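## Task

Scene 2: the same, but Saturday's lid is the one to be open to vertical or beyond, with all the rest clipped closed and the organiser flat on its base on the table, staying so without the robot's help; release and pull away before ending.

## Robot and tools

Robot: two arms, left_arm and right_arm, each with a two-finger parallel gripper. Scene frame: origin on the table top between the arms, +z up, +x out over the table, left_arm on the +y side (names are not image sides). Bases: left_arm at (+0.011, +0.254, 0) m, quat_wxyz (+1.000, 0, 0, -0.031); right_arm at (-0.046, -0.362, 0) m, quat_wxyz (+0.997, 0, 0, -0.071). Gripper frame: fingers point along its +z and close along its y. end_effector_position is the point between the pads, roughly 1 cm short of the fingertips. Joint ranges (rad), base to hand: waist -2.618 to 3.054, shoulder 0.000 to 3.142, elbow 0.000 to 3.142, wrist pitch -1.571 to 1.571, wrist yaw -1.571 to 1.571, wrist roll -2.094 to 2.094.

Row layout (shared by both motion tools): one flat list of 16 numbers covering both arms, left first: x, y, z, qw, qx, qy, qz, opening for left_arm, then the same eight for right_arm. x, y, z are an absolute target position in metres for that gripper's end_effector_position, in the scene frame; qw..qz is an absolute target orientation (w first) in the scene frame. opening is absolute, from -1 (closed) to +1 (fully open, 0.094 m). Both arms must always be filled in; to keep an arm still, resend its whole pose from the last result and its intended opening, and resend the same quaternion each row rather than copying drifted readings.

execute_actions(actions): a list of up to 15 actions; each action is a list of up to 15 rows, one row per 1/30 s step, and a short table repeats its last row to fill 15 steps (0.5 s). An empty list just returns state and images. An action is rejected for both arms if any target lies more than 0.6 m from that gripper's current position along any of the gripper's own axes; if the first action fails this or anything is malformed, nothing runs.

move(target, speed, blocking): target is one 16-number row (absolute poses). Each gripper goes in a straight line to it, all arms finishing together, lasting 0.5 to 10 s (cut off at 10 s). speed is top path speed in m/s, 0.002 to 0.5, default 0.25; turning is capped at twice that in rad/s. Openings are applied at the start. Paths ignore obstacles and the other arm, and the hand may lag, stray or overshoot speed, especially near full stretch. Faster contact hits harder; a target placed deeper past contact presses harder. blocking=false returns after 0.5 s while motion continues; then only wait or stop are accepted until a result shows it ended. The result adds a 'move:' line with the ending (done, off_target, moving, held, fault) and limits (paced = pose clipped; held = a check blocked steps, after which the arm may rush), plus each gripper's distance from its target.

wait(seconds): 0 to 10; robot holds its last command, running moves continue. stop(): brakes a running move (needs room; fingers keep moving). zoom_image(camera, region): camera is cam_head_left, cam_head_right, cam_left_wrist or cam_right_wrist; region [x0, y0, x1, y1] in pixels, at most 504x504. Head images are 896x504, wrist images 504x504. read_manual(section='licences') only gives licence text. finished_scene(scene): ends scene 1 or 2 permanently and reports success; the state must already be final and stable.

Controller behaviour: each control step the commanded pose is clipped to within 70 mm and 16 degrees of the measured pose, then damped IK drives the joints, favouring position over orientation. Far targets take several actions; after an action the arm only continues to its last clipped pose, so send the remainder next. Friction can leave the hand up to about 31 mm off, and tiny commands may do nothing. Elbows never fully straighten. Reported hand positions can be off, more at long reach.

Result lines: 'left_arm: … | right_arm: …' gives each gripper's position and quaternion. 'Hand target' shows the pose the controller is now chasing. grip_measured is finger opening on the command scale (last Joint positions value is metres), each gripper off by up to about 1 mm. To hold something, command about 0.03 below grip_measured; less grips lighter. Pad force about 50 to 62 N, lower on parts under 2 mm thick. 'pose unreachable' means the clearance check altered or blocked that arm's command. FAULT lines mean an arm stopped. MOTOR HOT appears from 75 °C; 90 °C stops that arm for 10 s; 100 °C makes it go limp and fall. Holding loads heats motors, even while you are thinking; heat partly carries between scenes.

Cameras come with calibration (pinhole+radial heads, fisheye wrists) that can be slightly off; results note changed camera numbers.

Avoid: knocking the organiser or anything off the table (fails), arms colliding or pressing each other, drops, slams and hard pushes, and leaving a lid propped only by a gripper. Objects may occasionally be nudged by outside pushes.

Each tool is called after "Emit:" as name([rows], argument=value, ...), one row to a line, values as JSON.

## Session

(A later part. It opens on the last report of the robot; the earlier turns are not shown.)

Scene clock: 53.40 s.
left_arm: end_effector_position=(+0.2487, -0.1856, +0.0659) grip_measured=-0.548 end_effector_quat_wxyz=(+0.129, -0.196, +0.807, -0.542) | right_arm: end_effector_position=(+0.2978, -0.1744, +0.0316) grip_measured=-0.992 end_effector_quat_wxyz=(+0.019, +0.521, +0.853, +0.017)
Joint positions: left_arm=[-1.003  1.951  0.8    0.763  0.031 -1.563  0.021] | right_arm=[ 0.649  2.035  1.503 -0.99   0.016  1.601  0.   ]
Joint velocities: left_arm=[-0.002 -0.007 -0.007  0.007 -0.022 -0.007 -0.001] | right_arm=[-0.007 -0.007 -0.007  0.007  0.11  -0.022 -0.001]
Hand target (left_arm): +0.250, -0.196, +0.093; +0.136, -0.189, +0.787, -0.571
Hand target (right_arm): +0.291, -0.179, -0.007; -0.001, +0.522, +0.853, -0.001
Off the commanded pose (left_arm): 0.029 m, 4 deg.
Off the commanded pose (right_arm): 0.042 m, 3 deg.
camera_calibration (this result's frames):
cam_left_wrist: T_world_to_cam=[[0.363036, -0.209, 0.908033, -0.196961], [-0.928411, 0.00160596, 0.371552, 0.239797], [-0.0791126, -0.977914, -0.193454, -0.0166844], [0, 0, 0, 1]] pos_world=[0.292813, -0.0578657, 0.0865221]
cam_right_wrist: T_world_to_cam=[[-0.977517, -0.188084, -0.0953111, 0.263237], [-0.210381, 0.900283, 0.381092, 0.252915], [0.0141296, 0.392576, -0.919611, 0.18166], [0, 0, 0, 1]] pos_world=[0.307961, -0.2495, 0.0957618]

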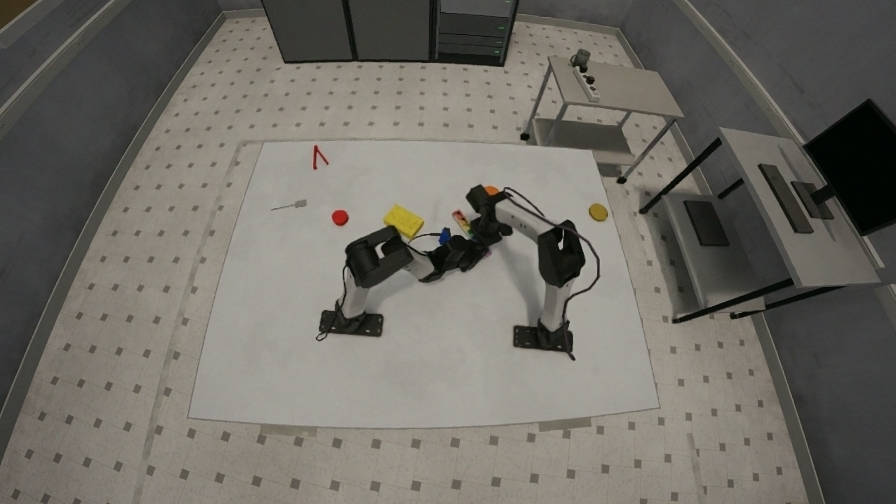

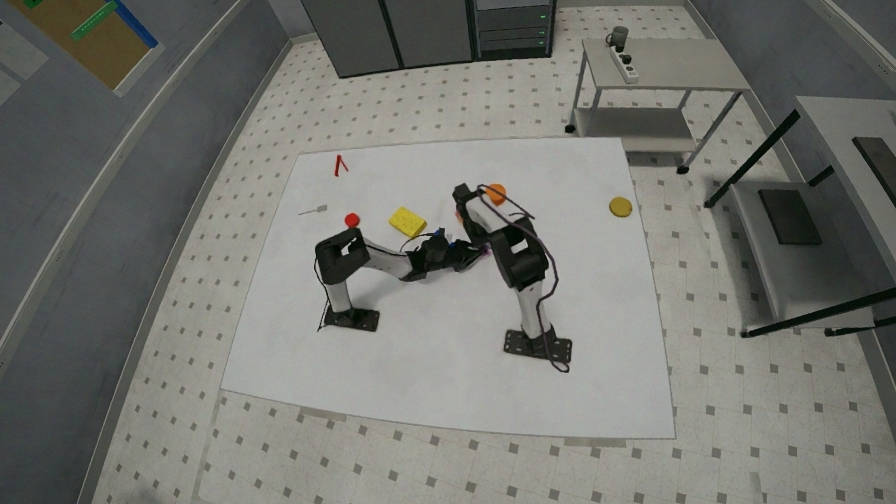

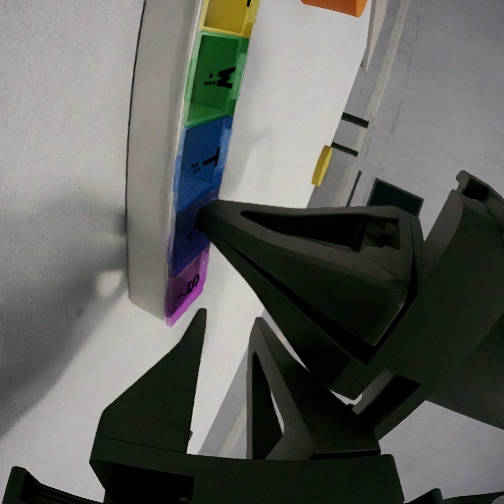

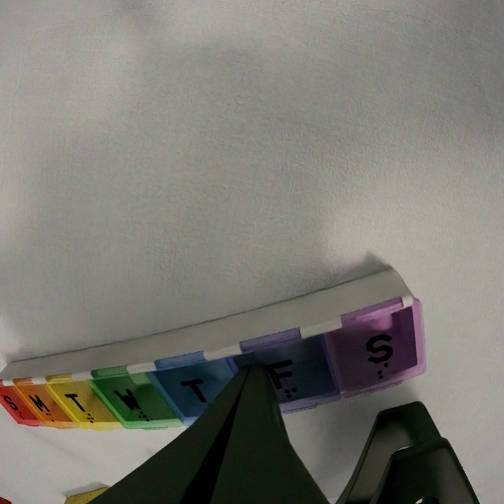

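Emit:
execute_actions([
  [[0.238,-0.172,0.065,0.183,-0.236,0.752,-0.589,-0.4,0.294,-0.177,-0.01,0,0.522,0.853,0,-1]],
  [[0.238,-0.172,0.05,0.183,-0.236,0.752,-0.589,-0.4,0.294,-0.177,-0.01,0,0.522,0.853,0,-1]],
  [[0.238,-0.172,0.05,0.183,-0.236,0.752,-0.589,-0.4,0.294,-0.177,-0.01,0,0.522,0.853,0,-1]],
])

Scene clock: 58.07 s.
left_arm: end_effector_position=(+0.2396, -0.1707, +0.0486) grip_measured=-0.402 end_effector_quat_wxyz=(+0.181, -0.236, +0.756, -0.583) | right_arm: end_effector_position=(+0.2989, -0.1741, +0.0317) grip_measured=-0.992 end_effector_quat_wxyz=(+0.020, +0.521, +0.853, +0.019)
Joint positions: left_arm=[-1.073  2.081  0.667  1.154 -0.162 -1.616  0.028] | right_arm=[ 0.648  2.035  1.503 -0.986  0.015  1.601  0.   ]
Joint velocities: left_arm=[-0.017 -0.012  0.027 -0.066 -0.037  0.066 -0.   ] | right_arm=[-0.022 -0.002 -0.012  0.022 -0.037 -0.081 -0.   ]
Hand target (left_arm): +0.238, -0.172, +0.050; +0.183, -0.236, +0.751, -0.589
Hand target (right_arm): +0.291, -0.179, -0.007; -0.001, +0.522, +0.853, -0.001
Off the commanded pose (left_arm): 0.003 m, 1 deg.
Off the commanded pose (right_arm): 0.042 m, 3 deg.
camera_calibration (this result's frames):
cam_left_wrist: T_world_to_cam=[[0.315331, -0.060443, 0.947055, -0.139937], [-0.947148, -0.0820566, 0.310125, 0.231034], [0.0589672, -0.994793, -0.0831234, -0.0475422], [0, 0, 0, 1]] pos_world=[0.265753, -0.036795, 0.0569266]
cam_right_wrist: T_world_to_cam=[[-0.977299, -0.187097, -0.0994057, 0.264638], [-0.211119, 0.899341, 0.382903, 0.252894], [0.0177598, 0.395197, -0.918425, 0.180925], [0, 0, 0, 1]] pos_world=[0.308808, -0.249426, 0.0956385]

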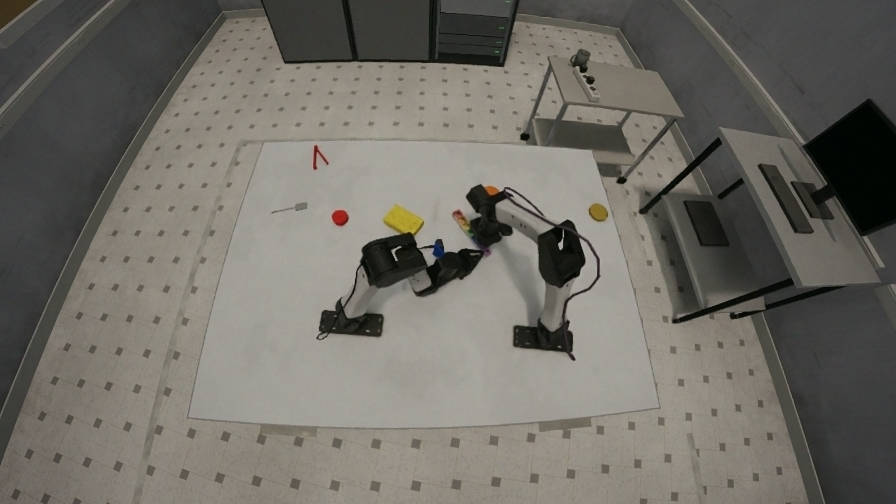

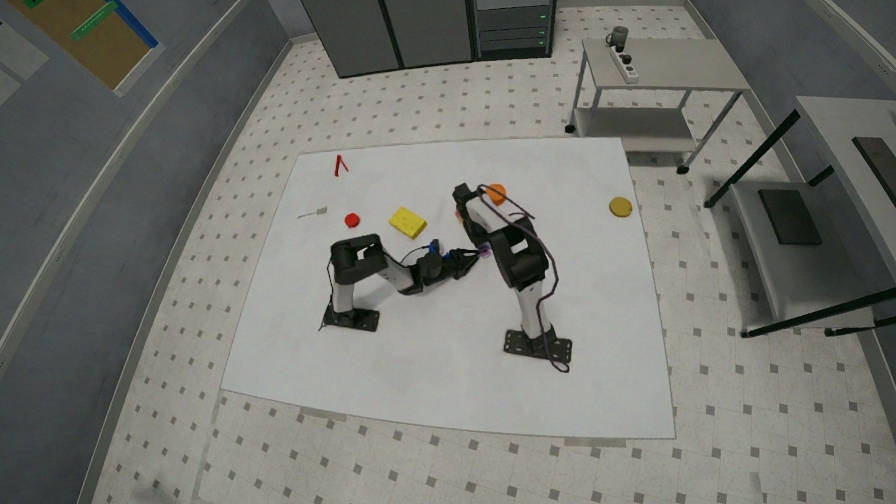

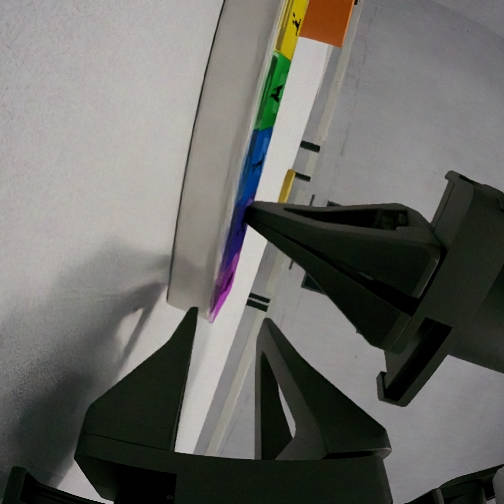

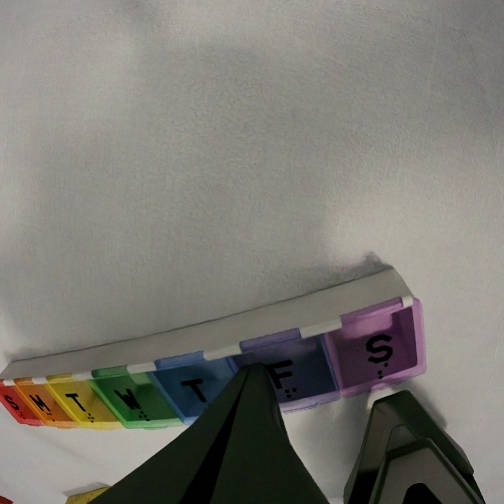

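Emit:
execute_actions([
  [[0.244,-0.181,0.05,0.183,-0.236,0.752,-0.589,-0.4,0.294,-0.177,-0.01,0,0.522,0.853,0,-1]],
  [[0.251,-0.191,0.05,0.183,-0.236,0.752,-0.589,-0.4,0.294,-0.177,-0.01,0,0.522,0.853,0,-1]],
  [[0.251,-0.191,0.052,0.183,-0.236,0.752,-0.589,-0.5,0.294,-0.177,-0.01,0,0.522,0.853,0,-1]],
  [[0.251,-0.191,0.056,0.183,-0.236,0.752,-0.589,-0.6,0.294,-0.177,-0.01,0,0.522,0.853,0,-1]],
  [[0.251,-0.191,0.06,0.183,-0.236,0.752,-0.589,-0.7,0.294,-0.177,-0.01,0,0.522,0.853,0,-1]],
])

Scene clock: 68.17 s.
left_arm: end_effector_position=(+0.2468, -0.1838, +0.0426) grip_measured=-0.698 end_effector_quat_wxyz=(+0.182, -0.239, +0.763, -0.572) | right_arm: end_effector_position=(+0.3020, -0.1765, +0.0318) grip_measured=-0.992 end_effector_quat_wxyz=(+0.026, +0.523, +0.852, +0.020)
Joint positions: left_arm=[-1.073  2.112  0.74   1.086 -0.168 -1.616  0.014] | right_arm=[ 0.643  2.035  1.503 -0.979  0.025  1.601  0.   ]
Joint velocities: left_arm=[ 0.012 -0.002  0.017 -0.081  0.051 -0.037  0.   ] | right_arm=[-0.002 -0.002 -0.022  0.007 -0.037 -0.037 -0.   ]
Hand target (left_arm): +0.251, -0.190, +0.060; +0.183, -0.236, +0.751, -0.589
Hand target (right_arm): +0.291, -0.179, -0.007; -0.001, +0.523, +0.853, -0.001
Off the commanded pose (left_arm): 0.019 m, 2 deg.
Off the commanded pose (right_arm): 0.043 m, 4 deg.
camera_calibration (this result's frames):
cam_left_wrist: T_world_to_cam=[[0.324895, -0.0818377, 0.942203, -0.143366], [-0.943615, -0.0949545, 0.317135, 0.235055], [0.0635129, -0.992112, -0.108074, -0.0610075], [0, 0, 0, 1]] pos_world=[0.272255, -0.0499395, 0.0539428]
cam_right_wrist: T_world_to_cam=[[-0.977232, -0.182278, -0.108597, 0.268384], [-0.210109, 0.90261, 0.375698, 0.25621], [0.029539, 0.389961, -0.920357, 0.17753], [0, 0, 0, 1]] pos_world=[0.310861, -0.251568, 0.0962791]

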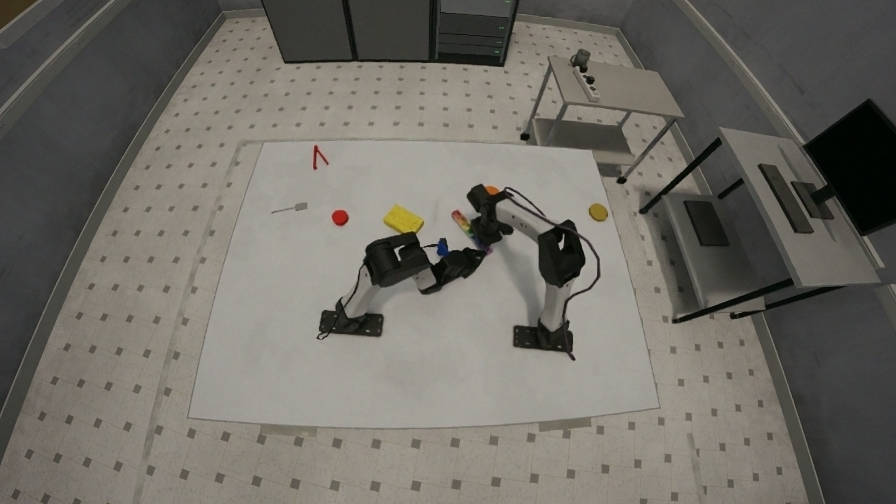

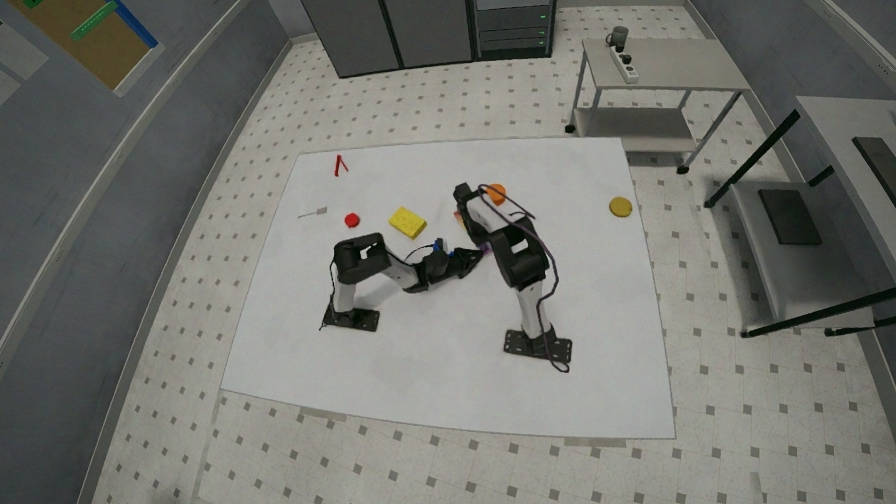

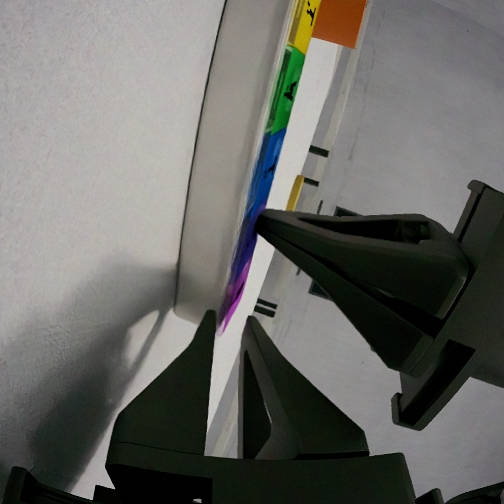

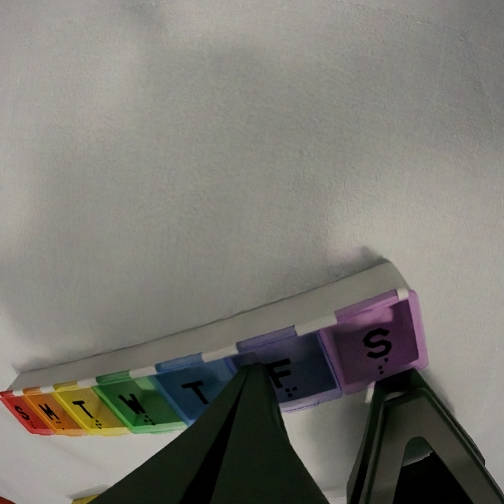

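Emit:
execute_actions([
  [[0.254,-0.192,0.065,0.183,-0.236,0.752,-0.589,-0.7,0.298,-0.178,-0.01,0,0.522,0.853,0,-1]],
  [[0.256,-0.194,0.07,0.183,-0.236,0.752,-0.589,-0.7,0.298,-0.178,-0.01,0,0.522,0.853,0,-1]],
  [[0.257,-0.196,0.076,0.183,-0.236,0.752,-0.589,-0.7,0.298,-0.178,-0.01,0,0.522,0.853,0,-1]],
])

Scene clock: 70.60 s.
left_arm: end_effector_position=(+0.2473, -0.1870, +0.0458) grip_measured=-0.698 end_effector_quat_wxyz=(+0.177, -0.239, +0.776, -0.557) | right_arm: end_effector_position=(+0.3021, -0.1767, +0.0318) grip_measured=-0.992 end_effector_quat_wxyz=(+0.025, +0.521, +0.853, +0.020)
Joint positions: left_arm=[-1.073  2.073  0.767  0.978 -0.162 -1.616  0.014] | right_arm=[ 0.642  2.035  1.503 -0.979  0.023  1.595  0.   ]
Joint velocities: left_arm=[ 0.002  0.017  0.002 -0.051 -0.051 -0.007 -0.   ] | right_arm=[ 0.002  0.007 -0.007  0.007  0.022 -0.066 -0.   ]
Hand target (left_arm): +0.256, -0.194, +0.076; +0.183, -0.236, +0.752, -0.588
Hand target (right_arm): +0.295, -0.180, -0.007; -0.000, +0.523, +0.853, -0.000
Off the commanded pose (left_arm): 0.033 m, 5 deg.
Off the commanded pose (right_arm): 0.042 m, 4 deg.
camera_calibration (this result's frames):
cam_left_wrist: T_world_to_cam=[[0.34191, -0.117584, 0.932347, -0.157259], [-0.938057, -0.101939, 0.331147, 0.230886], [0.056105, -0.987817, -0.145154, -0.0595681], [0, 0, 0, 1]] pos_world=[0.273695, -0.0537972, 0.0615166]
cam_right_wrist: T_world_to_cam=[[-0.976391, -0.187083, -0.107985, 0.267295], [-0.214347, 0.901055, 0.377035, 0.257288], [0.0267636, 0.39128, -0.919882, 0.178621], [0, 0, 0, 1]] pos_world=[0.311352, -0.251715, 0.0961673]

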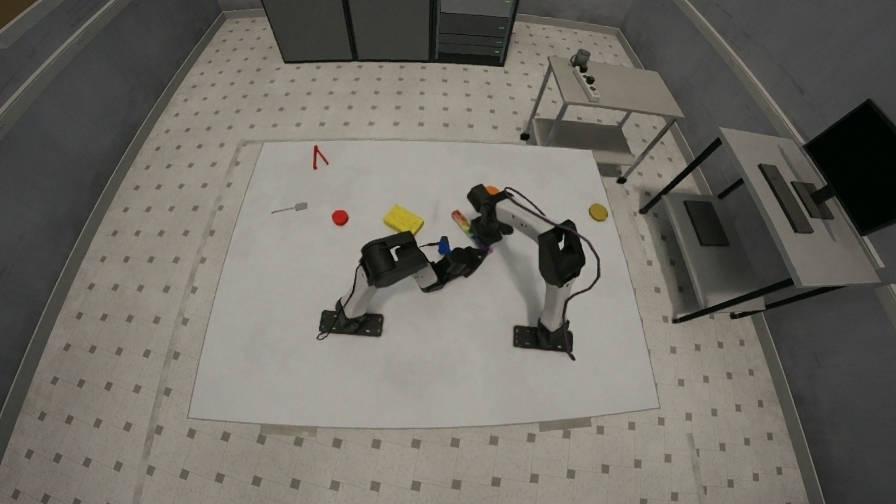

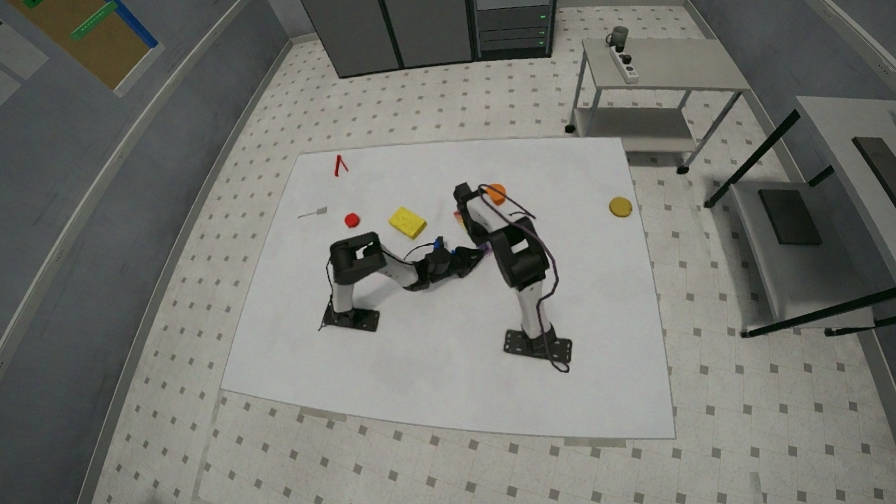

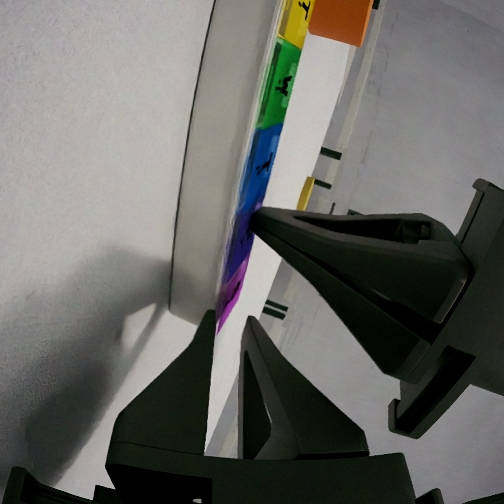

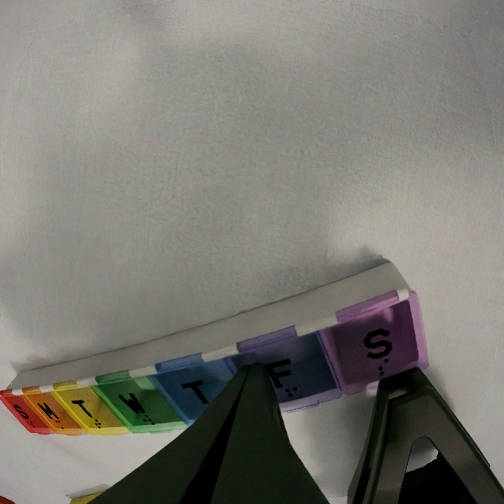

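Seems hooked. More lift.

Emit:
execute_actions([
  [[0.258,-0.197,0.082,0.183,-0.236,0.752,-0.589,-0.7,0.298,-0.178,-0.01,0,0.522,0.853,0,-1]],
  [[0.259,-0.198,0.088,0.183,-0.236,0.752,-0.589,-0.7,0.298,-0.178,-0.01,0,0.522,0.853,0,-1]],
])

Scene clock: 72.67 s.
left_arm: end_effector_position=(+0.2498, -0.1923, +0.0642) grip_measured=-0.698 end_effector_quat_wxyz=(+0.175, -0.237, +0.772, -0.563) | right_arm: end_effector_position=(+0.3021, -0.1767, +0.0318) grip_measured=-0.992 end_effector_quat_wxyz=(+0.025, +0.521, +0.853, +0.020)
Joint positions: left_arm=[-1.07   2.026  0.792  0.921 -0.153 -1.616  0.014] | right_arm=[ 0.642  2.035  1.503 -0.979  0.023  1.595  0.   ]
Joint velocities: left_arm=[-0.012 -0.017  0.046  0.022 -0.051 -0.007 -0.   ] | right_arm=[ 0.012 -0.007 -0.007  0.007 -0.022 -0.037 -0.   ]
Hand target (left_arm): +0.258, -0.196, +0.088; +0.183, -0.236, +0.751, -0.588
Hand target (right_arm): +0.295, -0.180, -0.007; -0.000, +0.523, +0.853, -0.000
Off the commanded pose (left_arm): 0.026 m, 4 deg.
Off the commanded pose (right_arm): 0.042 m, 4 deg.
camera_calibration (this result's frames):
cam_left_wrist: T_world_to_cam=[[0.337996, -0.105799, 0.935182, -0.172893], [-0.939783, -0.0914357, 0.329314, 0.229144], [0.0506679, -0.990175, -0.130333, -0.062249], [0, 0, 0, 1]] pos_world=[0.276937, -0.0589774, 0.0781132]
cam_right_wrist: T_world_to_cam=[[-0.976391, -0.187083, -0.107985, 0.267295], [-0.214347, 0.901055, 0.377035, 0.257288], [0.0267636, 0.39128, -0.919882, 0.178621], [0, 0, 0, 1]] pos_world=[0.311352, -0.251715, 0.0961673]

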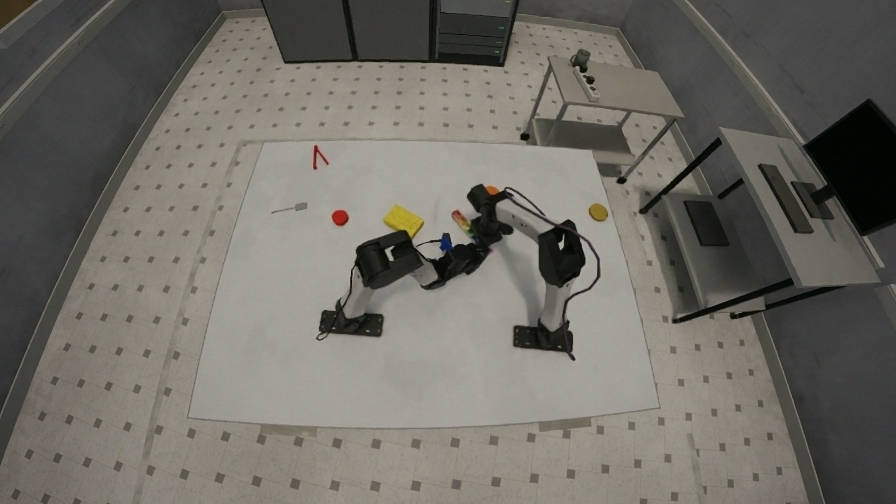

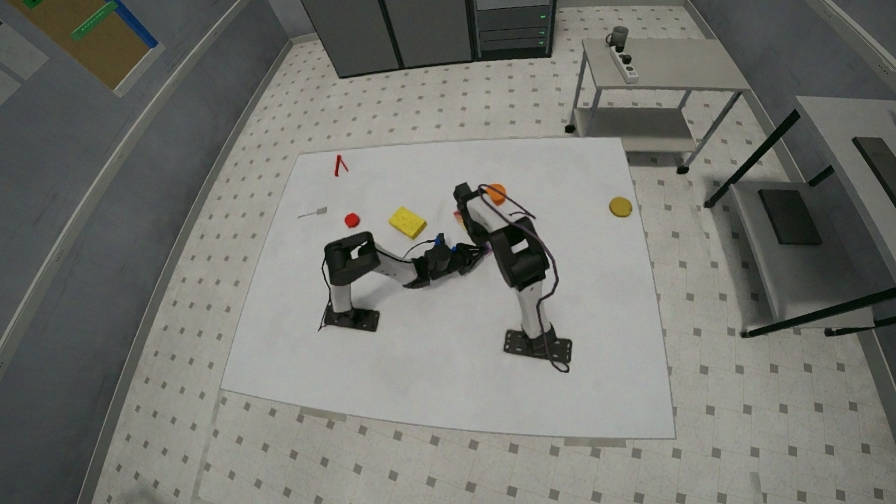

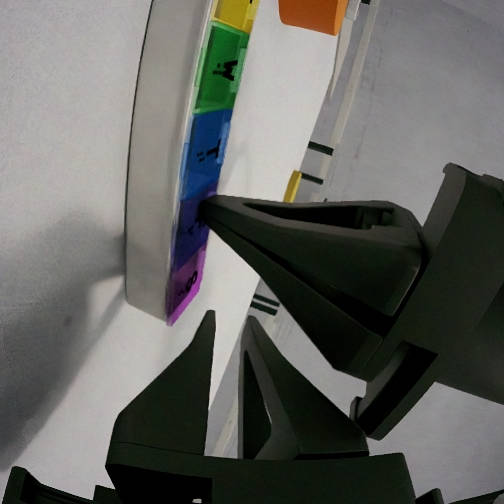

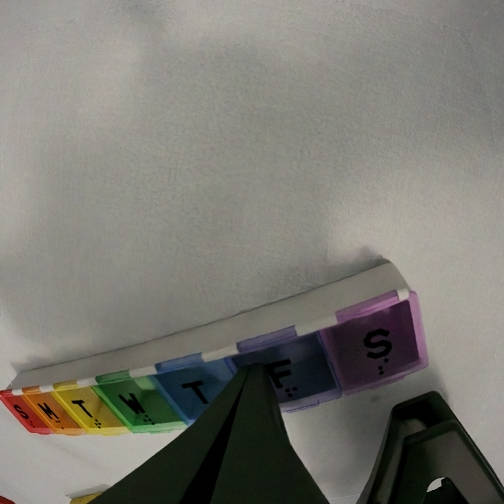

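Emit:
execute_actions([
  [[0.243,-0.169,0.065,0.2135,-0.275,0.7387,-0.5786,-0.6,0.298,-0.178,-0.01,0,0.522,0.853,0,-1]],
  [[0.243,-0.169,0.047,0.2135,-0.275,0.7387,-0.5786,-0.6,0.298,-0.178,-0.01,0,0.522,0.853,0,-1]],
  [[0.243,-0.169,0.047,0.2135,-0.275,0.7387,-0.5786,-0.6,0.298,-0.178,-0.01,0,0.522,0.853,0,-1]],
  [[0.252,-0.176,0.047,0.2135,-0.275,0.7387,-0.5786,-0.6,0.298,-0.178,-0.01,0,0.522,0.853,0,-1]],
  [[0.252,-0.176,0.047,0.2135,-0.275,0.7387,-0.5786,-0.6,0.298,-0.178,-0.01,0,0.522,0.853,0,-1]],
])

Scene clock: 78.43 s.
left_arm: end_effector_position=(+0.2480, -0.1730, +0.0484) grip_measured=-0.602 end_effector_quat_wxyz=(+0.213, -0.275, +0.739, -0.577) | right_arm: end_effector_position=(+0.3021, -0.1767, +0.0318) grip_measured=-0.992 end_effector_quat_wxyz=(+0.025, +0.521, +0.853, +0.020)
Joint positions: left_arm=[-1.106  2.108  0.706  1.146 -0.297 -1.651  0.019] | right_arm=[ 0.642  2.035  1.503 -0.979  0.023  1.595  0.   ]
Joint velocities: left_arm=[-0.017  0.002 -0.002 -0.037  0.022 -0.066  0.001] | right_arm=[-0.007 -0.002 -0.012  0.066 -0.037 -0.051  0.   ]
Hand target (left_arm): +0.252, -0.176, +0.047; +0.213, -0.275, +0.738, -0.578
Hand target (right_arm): +0.295, -0.180, -0.007; -0.000, +0.523, +0.853, -0.000
Off the commanded pose (left_arm): 0.005 m, 0 deg.
Off the commanded pose (right_arm): 0.042 m, 4 deg.
camera_calibration (this result's frames):
cam_left_wrist: T_world_to_cam=[[0.31366, -0.017253, 0.949378, -0.134722], [-0.935111, -0.179223, 0.30569, 0.219239], [0.164876, -0.983657, -0.0723485, -0.0751311], [0, 0, 0, 1]] pos_world=[0.259658, -0.036935, 0.0554475]
cam_right_wrist: T_world_to_cam=[[-0.976391, -0.187083, -0.107985, 0.267295], [-0.214347, 0.901055, 0.377035, 0.257288], [0.0267636, 0.39128, -0.919882, 0.178621], [0, 0, 0, 1]] pos_world=[0.311352, -0.251715, 0.0961673]

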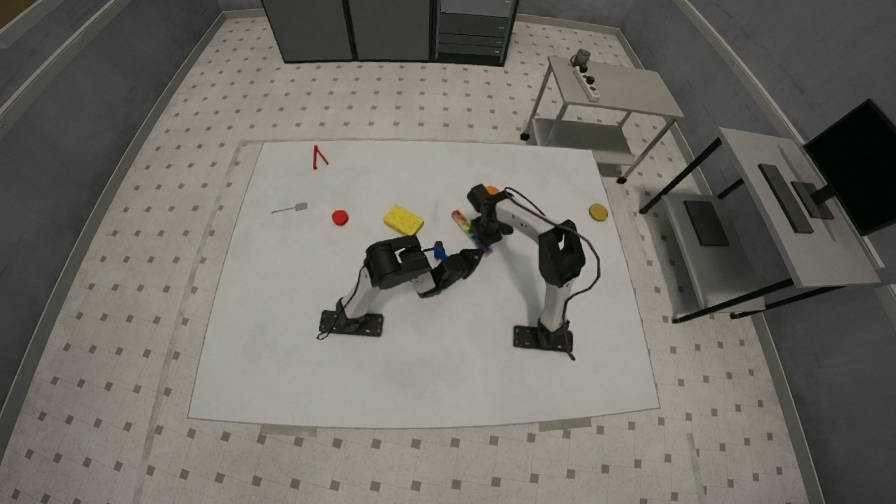

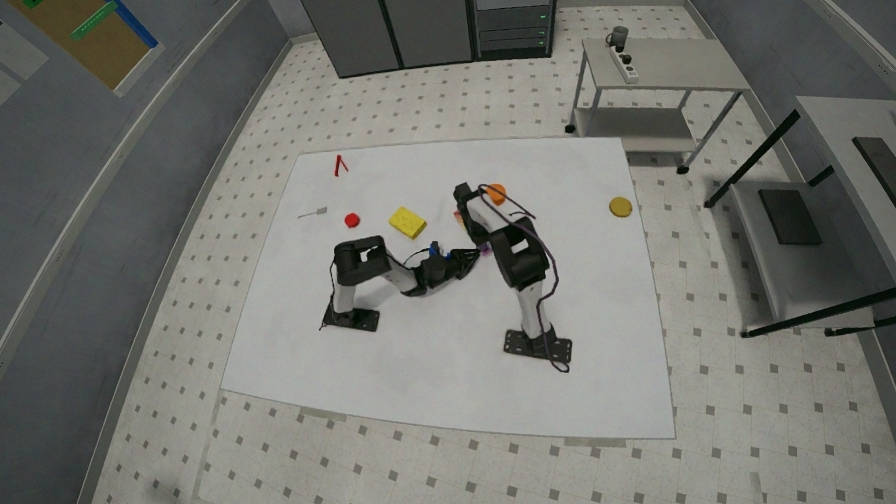

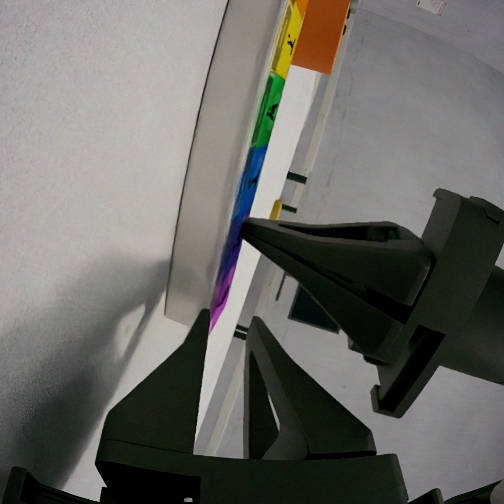

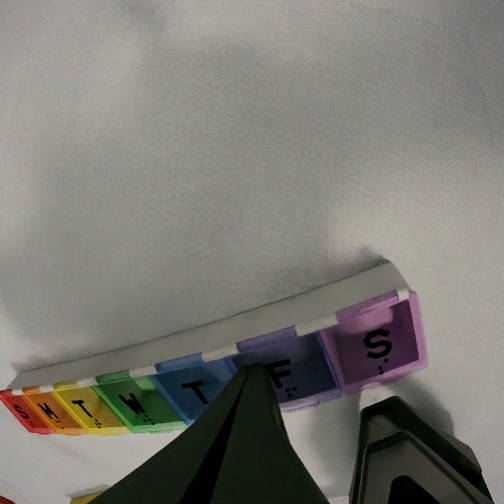

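Emit:
execute_actions([
  [[0.252,-0.176,0.047,0.2135,-0.275,0.7387,-0.5786,-0.4,0.298,-0.178,-0.01,0,0.522,0.853,0,-1]],
  [[0.258,-0.184,0.047,0.2135,-0.275,0.7387,-0.5786,-0.4,0.298,-0.178,-0.01,0,0.522,0.853,0,-1]],
  [[0.259,-0.185,0.053,0.2135,-0.275,0.7387,-0.5786,-0.5,0.298,-0.178,-0.01,0,0.522,0.853,0,-1]],
  [[0.261,-0.187,0.06,0.2135,-0.275,0.7387,-0.5786,-0.6,0.298,-0.178,-0.01,0,0.522,0.853,0,-1]],
  [[0.263,-0.189,0.067,0.2135,-0.275,0.7387,-0.5786,-0.6,0.298,-0.178,-0.01,0,0.522,0.853,0,-1]],
])

Scene clock: 82.50 s.
left_arm: end_effector_position=(+0.2536, -0.1833, +0.0451) grip_measured=-0.598 end_effector_quat_wxyz=(+0.209, -0.275, +0.755, -0.558) | right_arm: end_effector_position=(+0.3022, -0.1766, +0.0318) grip_measured=-0.992 end_effector_quat_wxyz=(+0.025, +0.521, +0.853, +0.020)
Joint positions: left_arm=[-1.1    2.102  0.771  1.023 -0.286 -1.65   0.019] | right_arm=[ 0.642  2.035  1.503 -0.979  0.023  1.595  0.   ]
Joint velocities: left_arm=[-0.022  0.007 -0.002 -0.051 -0.051  0.081 -0.   ] | right_arm=[ 0.002  0.007 -0.002  0.037 -0.007 -0.007  0.   ]
Hand target (left_arm): +0.263, -0.188, +0.067; +0.214, -0.275, +0.738, -0.578
Hand target (right_arm): +0.295, -0.180, -0.007; -0.000, +0.523, +0.853, -0.000
Off the commanded pose (left_arm): 0.024 m, 3 deg.
Off the commanded pose (right_arm): 0.042 m, 4 deg.
camera_calibration (this result's frames):
cam_left_wrist: T_world_to_cam=[[0.33463, -0.0622186, 0.940293, -0.146762], [-0.929059, -0.188772, 0.318141, 0.219819], [0.157707, -0.980048, -0.120973, -0.0817867], [0, 0, 0, 1]] pos_world=[0.266234, -0.0477906, 0.0581721]
cam_right_wrist: T_world_to_cam=[[-0.976355, -0.187063, -0.108346, 0.267388], [-0.214473, 0.900986, 0.377128, 0.257286], [0.0270717, 0.391448, -0.919802, 0.17854], [0, 0, 0, 1]] pos_world=[0.311413, -0.251682, 0.0961623]

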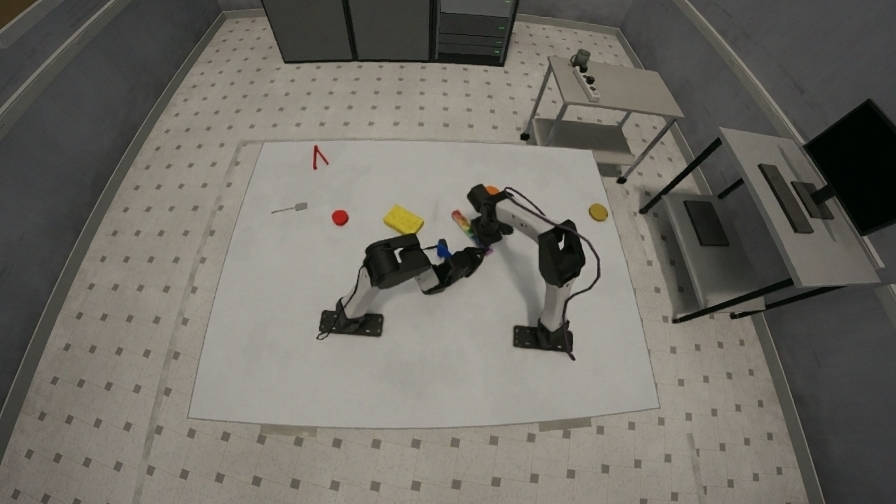

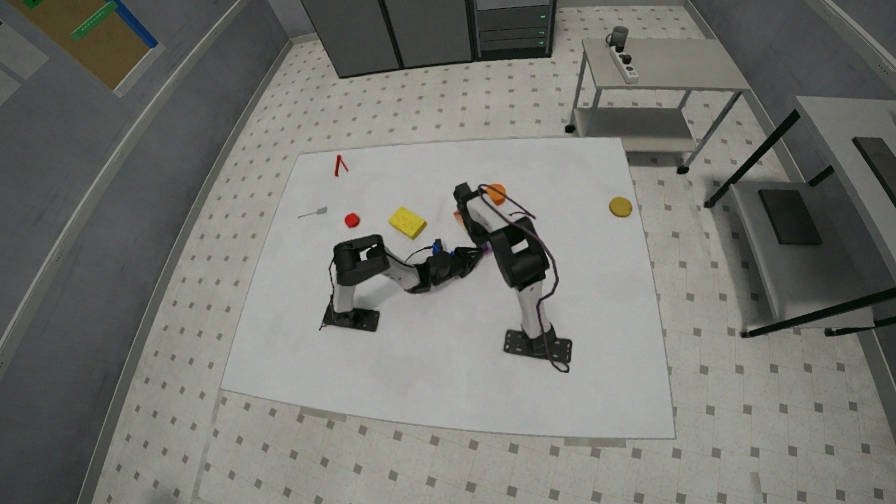

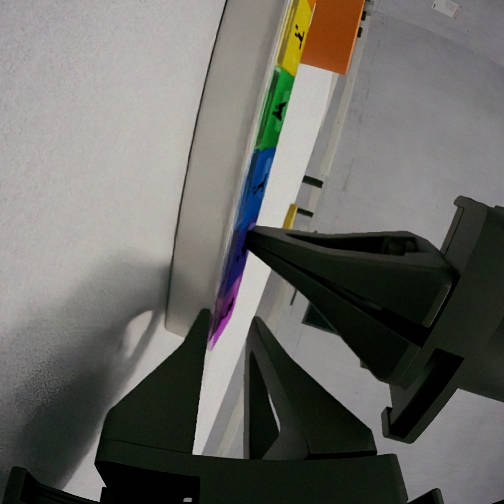

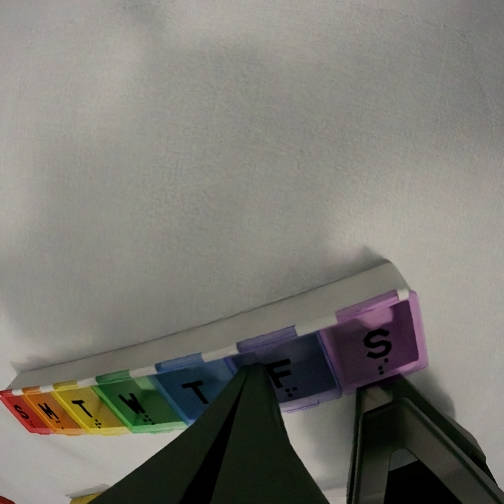

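Emit:
execute_actions([
  [[0.265,-0.191,0.072,0.2135,-0.275,0.7387,-0.5786,-0.65,0.298,-0.178,-0.01,0,0.522,0.853,0,-1]],
  [[0.267,-0.193,0.077,0.2135,-0.275,0.7387,-0.5786,-0.65,0.298,-0.178,-0.01,0,0.522,0.853,0,-1]],
  [[0.268,-0.195,0.082,0.2135,-0.275,0.7387,-0.5786,-0.65,0.298,-0.178,-0.01,0,0.522,0.853,0,-1]],
])

Scene clock: 85.37 s.
left_arm: end_effector_position=(+0.2545, -0.1842, +0.0451) grip_measured=-0.648 end_effector_quat_wxyz=(+0.205, -0.274, +0.771, -0.538) | right_arm: end_effector_position=(+0.3024, -0.1768, +0.0318) grip_measured=-0.992 end_effector_quat_wxyz=(+0.025, +0.521, +0.853, +0.020)
Joint positions: left_arm=[-1.095  2.067  0.795  0.915 -0.274 -1.649  0.017] | right_arm=[ 0.641  2.035  1.503 -0.979  0.023  1.594  0.   ]
Joint velocities: left_arm=[-0.007  0.007  0.007  0.037  0.037  0.081 -0.001] | right_arm=[-0.012 -0.007 -0.007 -0.022  0.066 -0.007 -0.001]
Hand target (left_arm): +0.267, -0.193, +0.082; +0.214, -0.275, +0.738, -0.578
Hand target (right_arm): +0.295, -0.180, -0.007; -0.001, +0.522, +0.853, -0.000
Off the commanded pose (left_arm): 0.041 m, 6 deg.
Off the commanded pose (right_arm): 0.042 m, 4 deg.
camera_calibration (this result's frames):
cam_left_wrist: T_world_to_cam=[[0.355192, -0.107484, 0.928594, -0.160117], [-0.923026, -0.197446, 0.330208, 0.216732], [0.147855, -0.974403, -0.169342, -0.0770409], [0, 0, 0, 1]] pos_world=[0.268312, -0.049486, 0.0640704]
cam_right_wrist: T_world_to_cam=[[-0.976389, -0.186673, -0.108706, 0.267656], [-0.214256, 0.901008, 0.377198, 0.257467], [0.0275324, 0.391583, -0.919731, 0.178508], [0, 0, 0, 1]] pos_world=[0.311586, -0.251917, 0.0961593]

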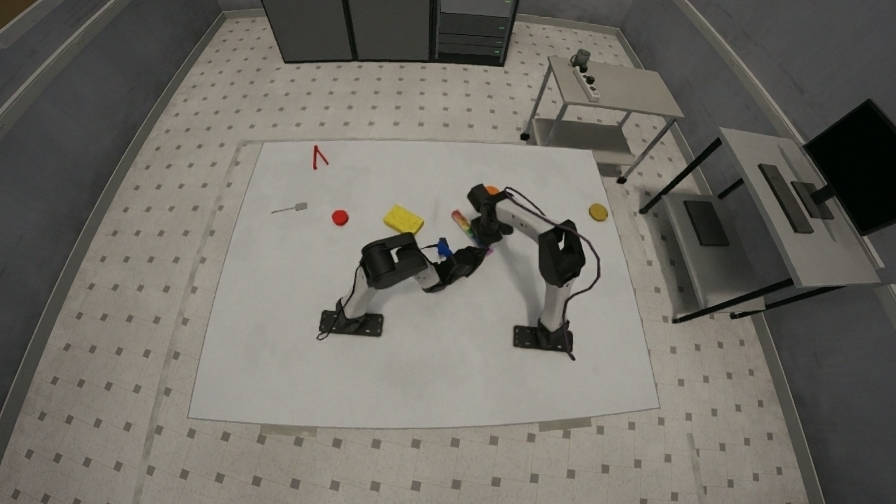

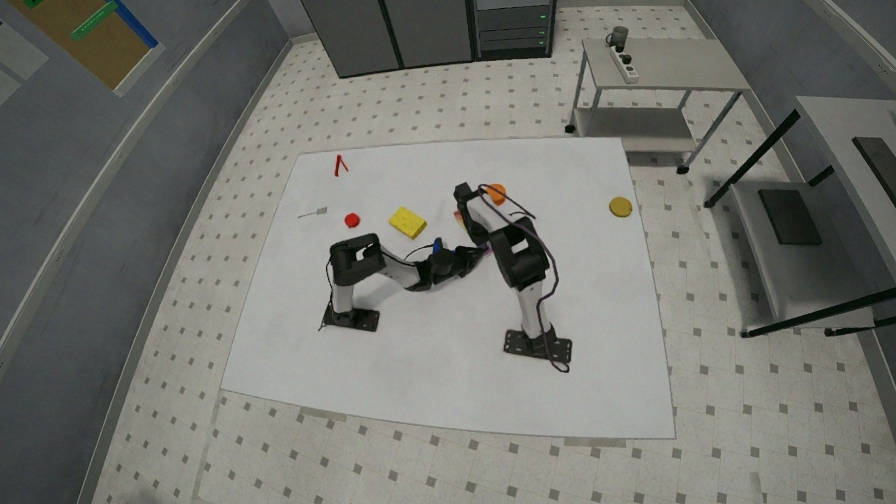

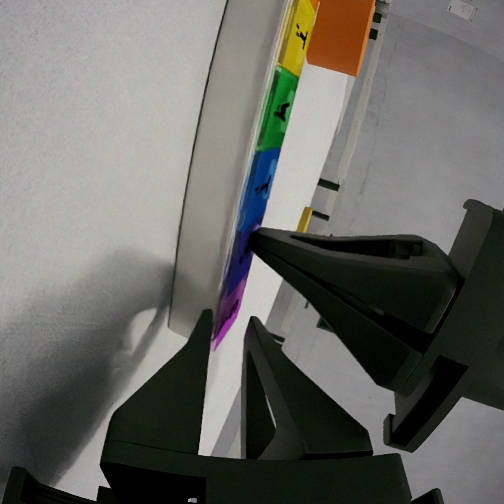

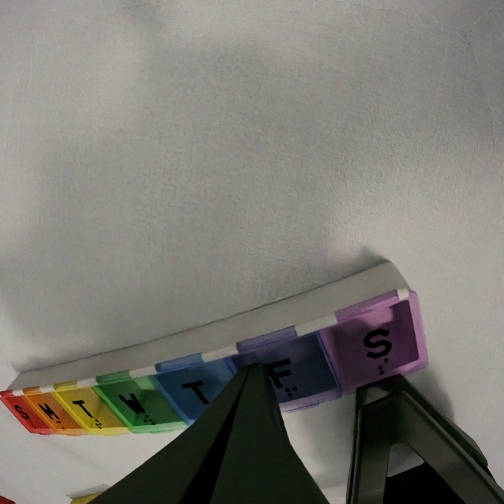

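Held by friction; use flatter pitch plus finger close.

Emit:
execute_actions([
  [[0.268,-0.195,0.084,0.22,-0.275,0.72,-0.6,-0.72,0.298,-0.178,-0.01,0,0.522,0.853,0,-1]],
  [[0.268,-0.195,0.088,0.222,-0.275,0.705,-0.615,-0.75,0.298,-0.178,-0.01,0,0.522,0.853,0,-1]],
])

Scene clock: 88.23 s.
left_arm: end_effector_position=(+0.2547, -0.1840, +0.0442) grip_measured=-0.747 end_effector_quat_wxyz=(+0.207, -0.273, +0.762, -0.550) | right_arm: end_effector_position=(+0.3030, -0.1770, +0.0318) grip_measured=-0.992 end_effector_quat_wxyz=(+0.026, +0.521, +0.853, +0.021)
Joint positions: left_arm=[-1.095  2.092  0.782  0.982 -0.276 -1.648  0.012] | right_arm=[ 0.641  2.035  1.503 -0.977  0.024  1.594  0.   ]
Joint velocities: left_arm=[ 0.002  0.007  0.007 -0.066 -0.007 -0.081  0.   ] | right_arm=[-0.002 -0.002  0.002  0.007  0.007  0.007  0.   ]
Hand target (left_arm): +0.266, -0.191, +0.088; +0.221, -0.276, +0.707, -0.612
Hand target (right_arm): +0.295, -0.180, -0.007; -0.001, +0.523, +0.853, -0.000
Off the commanded pose (left_arm): 0.047 m, 10 deg.
Off the commanded pose (right_arm): 0.042 m, 4 deg.
camera_calibration (this result's frames):
cam_left_wrist: T_world_to_cam=[[0.343111, -0.081307, 0.935769, -0.151776], [-0.926993, -0.190022, 0.323382, 0.220002], [0.151523, -0.978407, -0.14057, -0.0800457], [0, 0, 0, 1]] pos_world=[0.268145, -0.0488527, 0.0596308]
cam_right_wrist: T_world_to_cam=[[-0.976317, -0.185855, -0.110742, 0.268418], [-0.214295, 0.901091, 0.376979, 0.257762], [0.0297252, 0.391782, -0.919578, 0.177949], [0, 0, 0, 1]] pos_world=[0.312009, -0.252097, 0.0961917]

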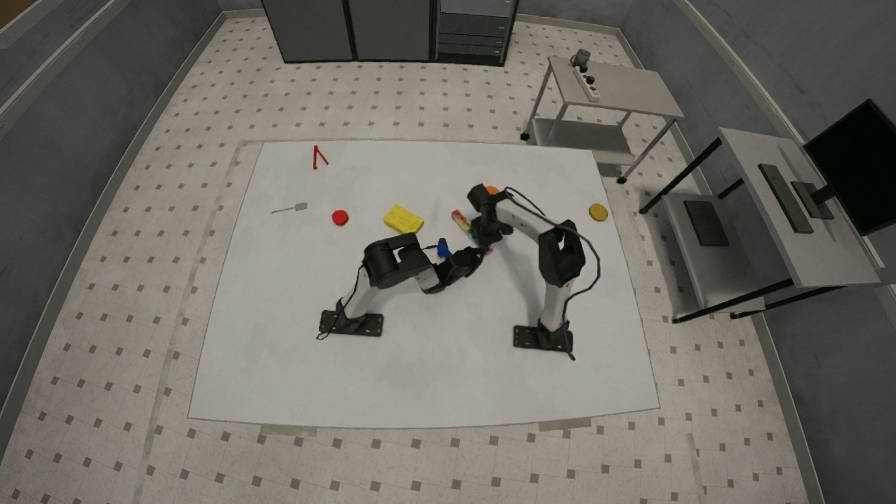

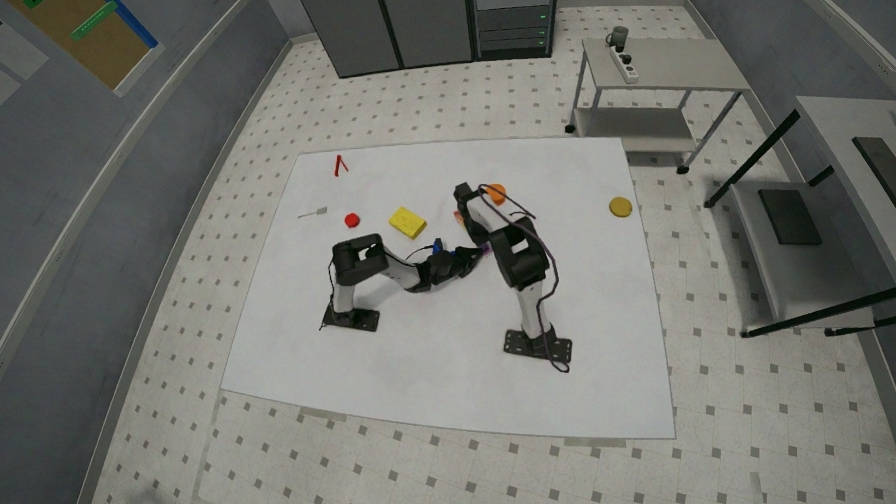

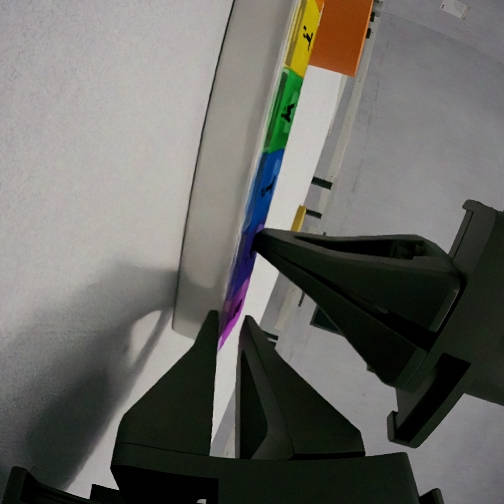

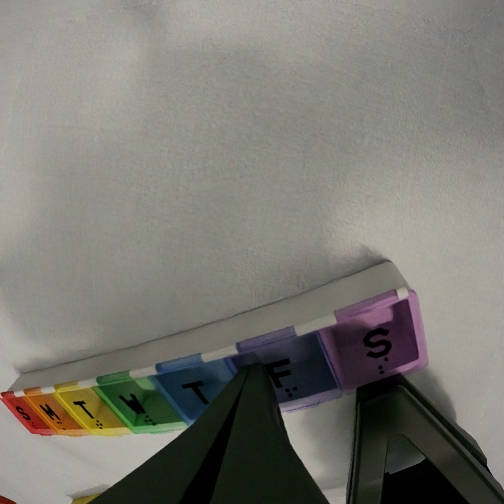

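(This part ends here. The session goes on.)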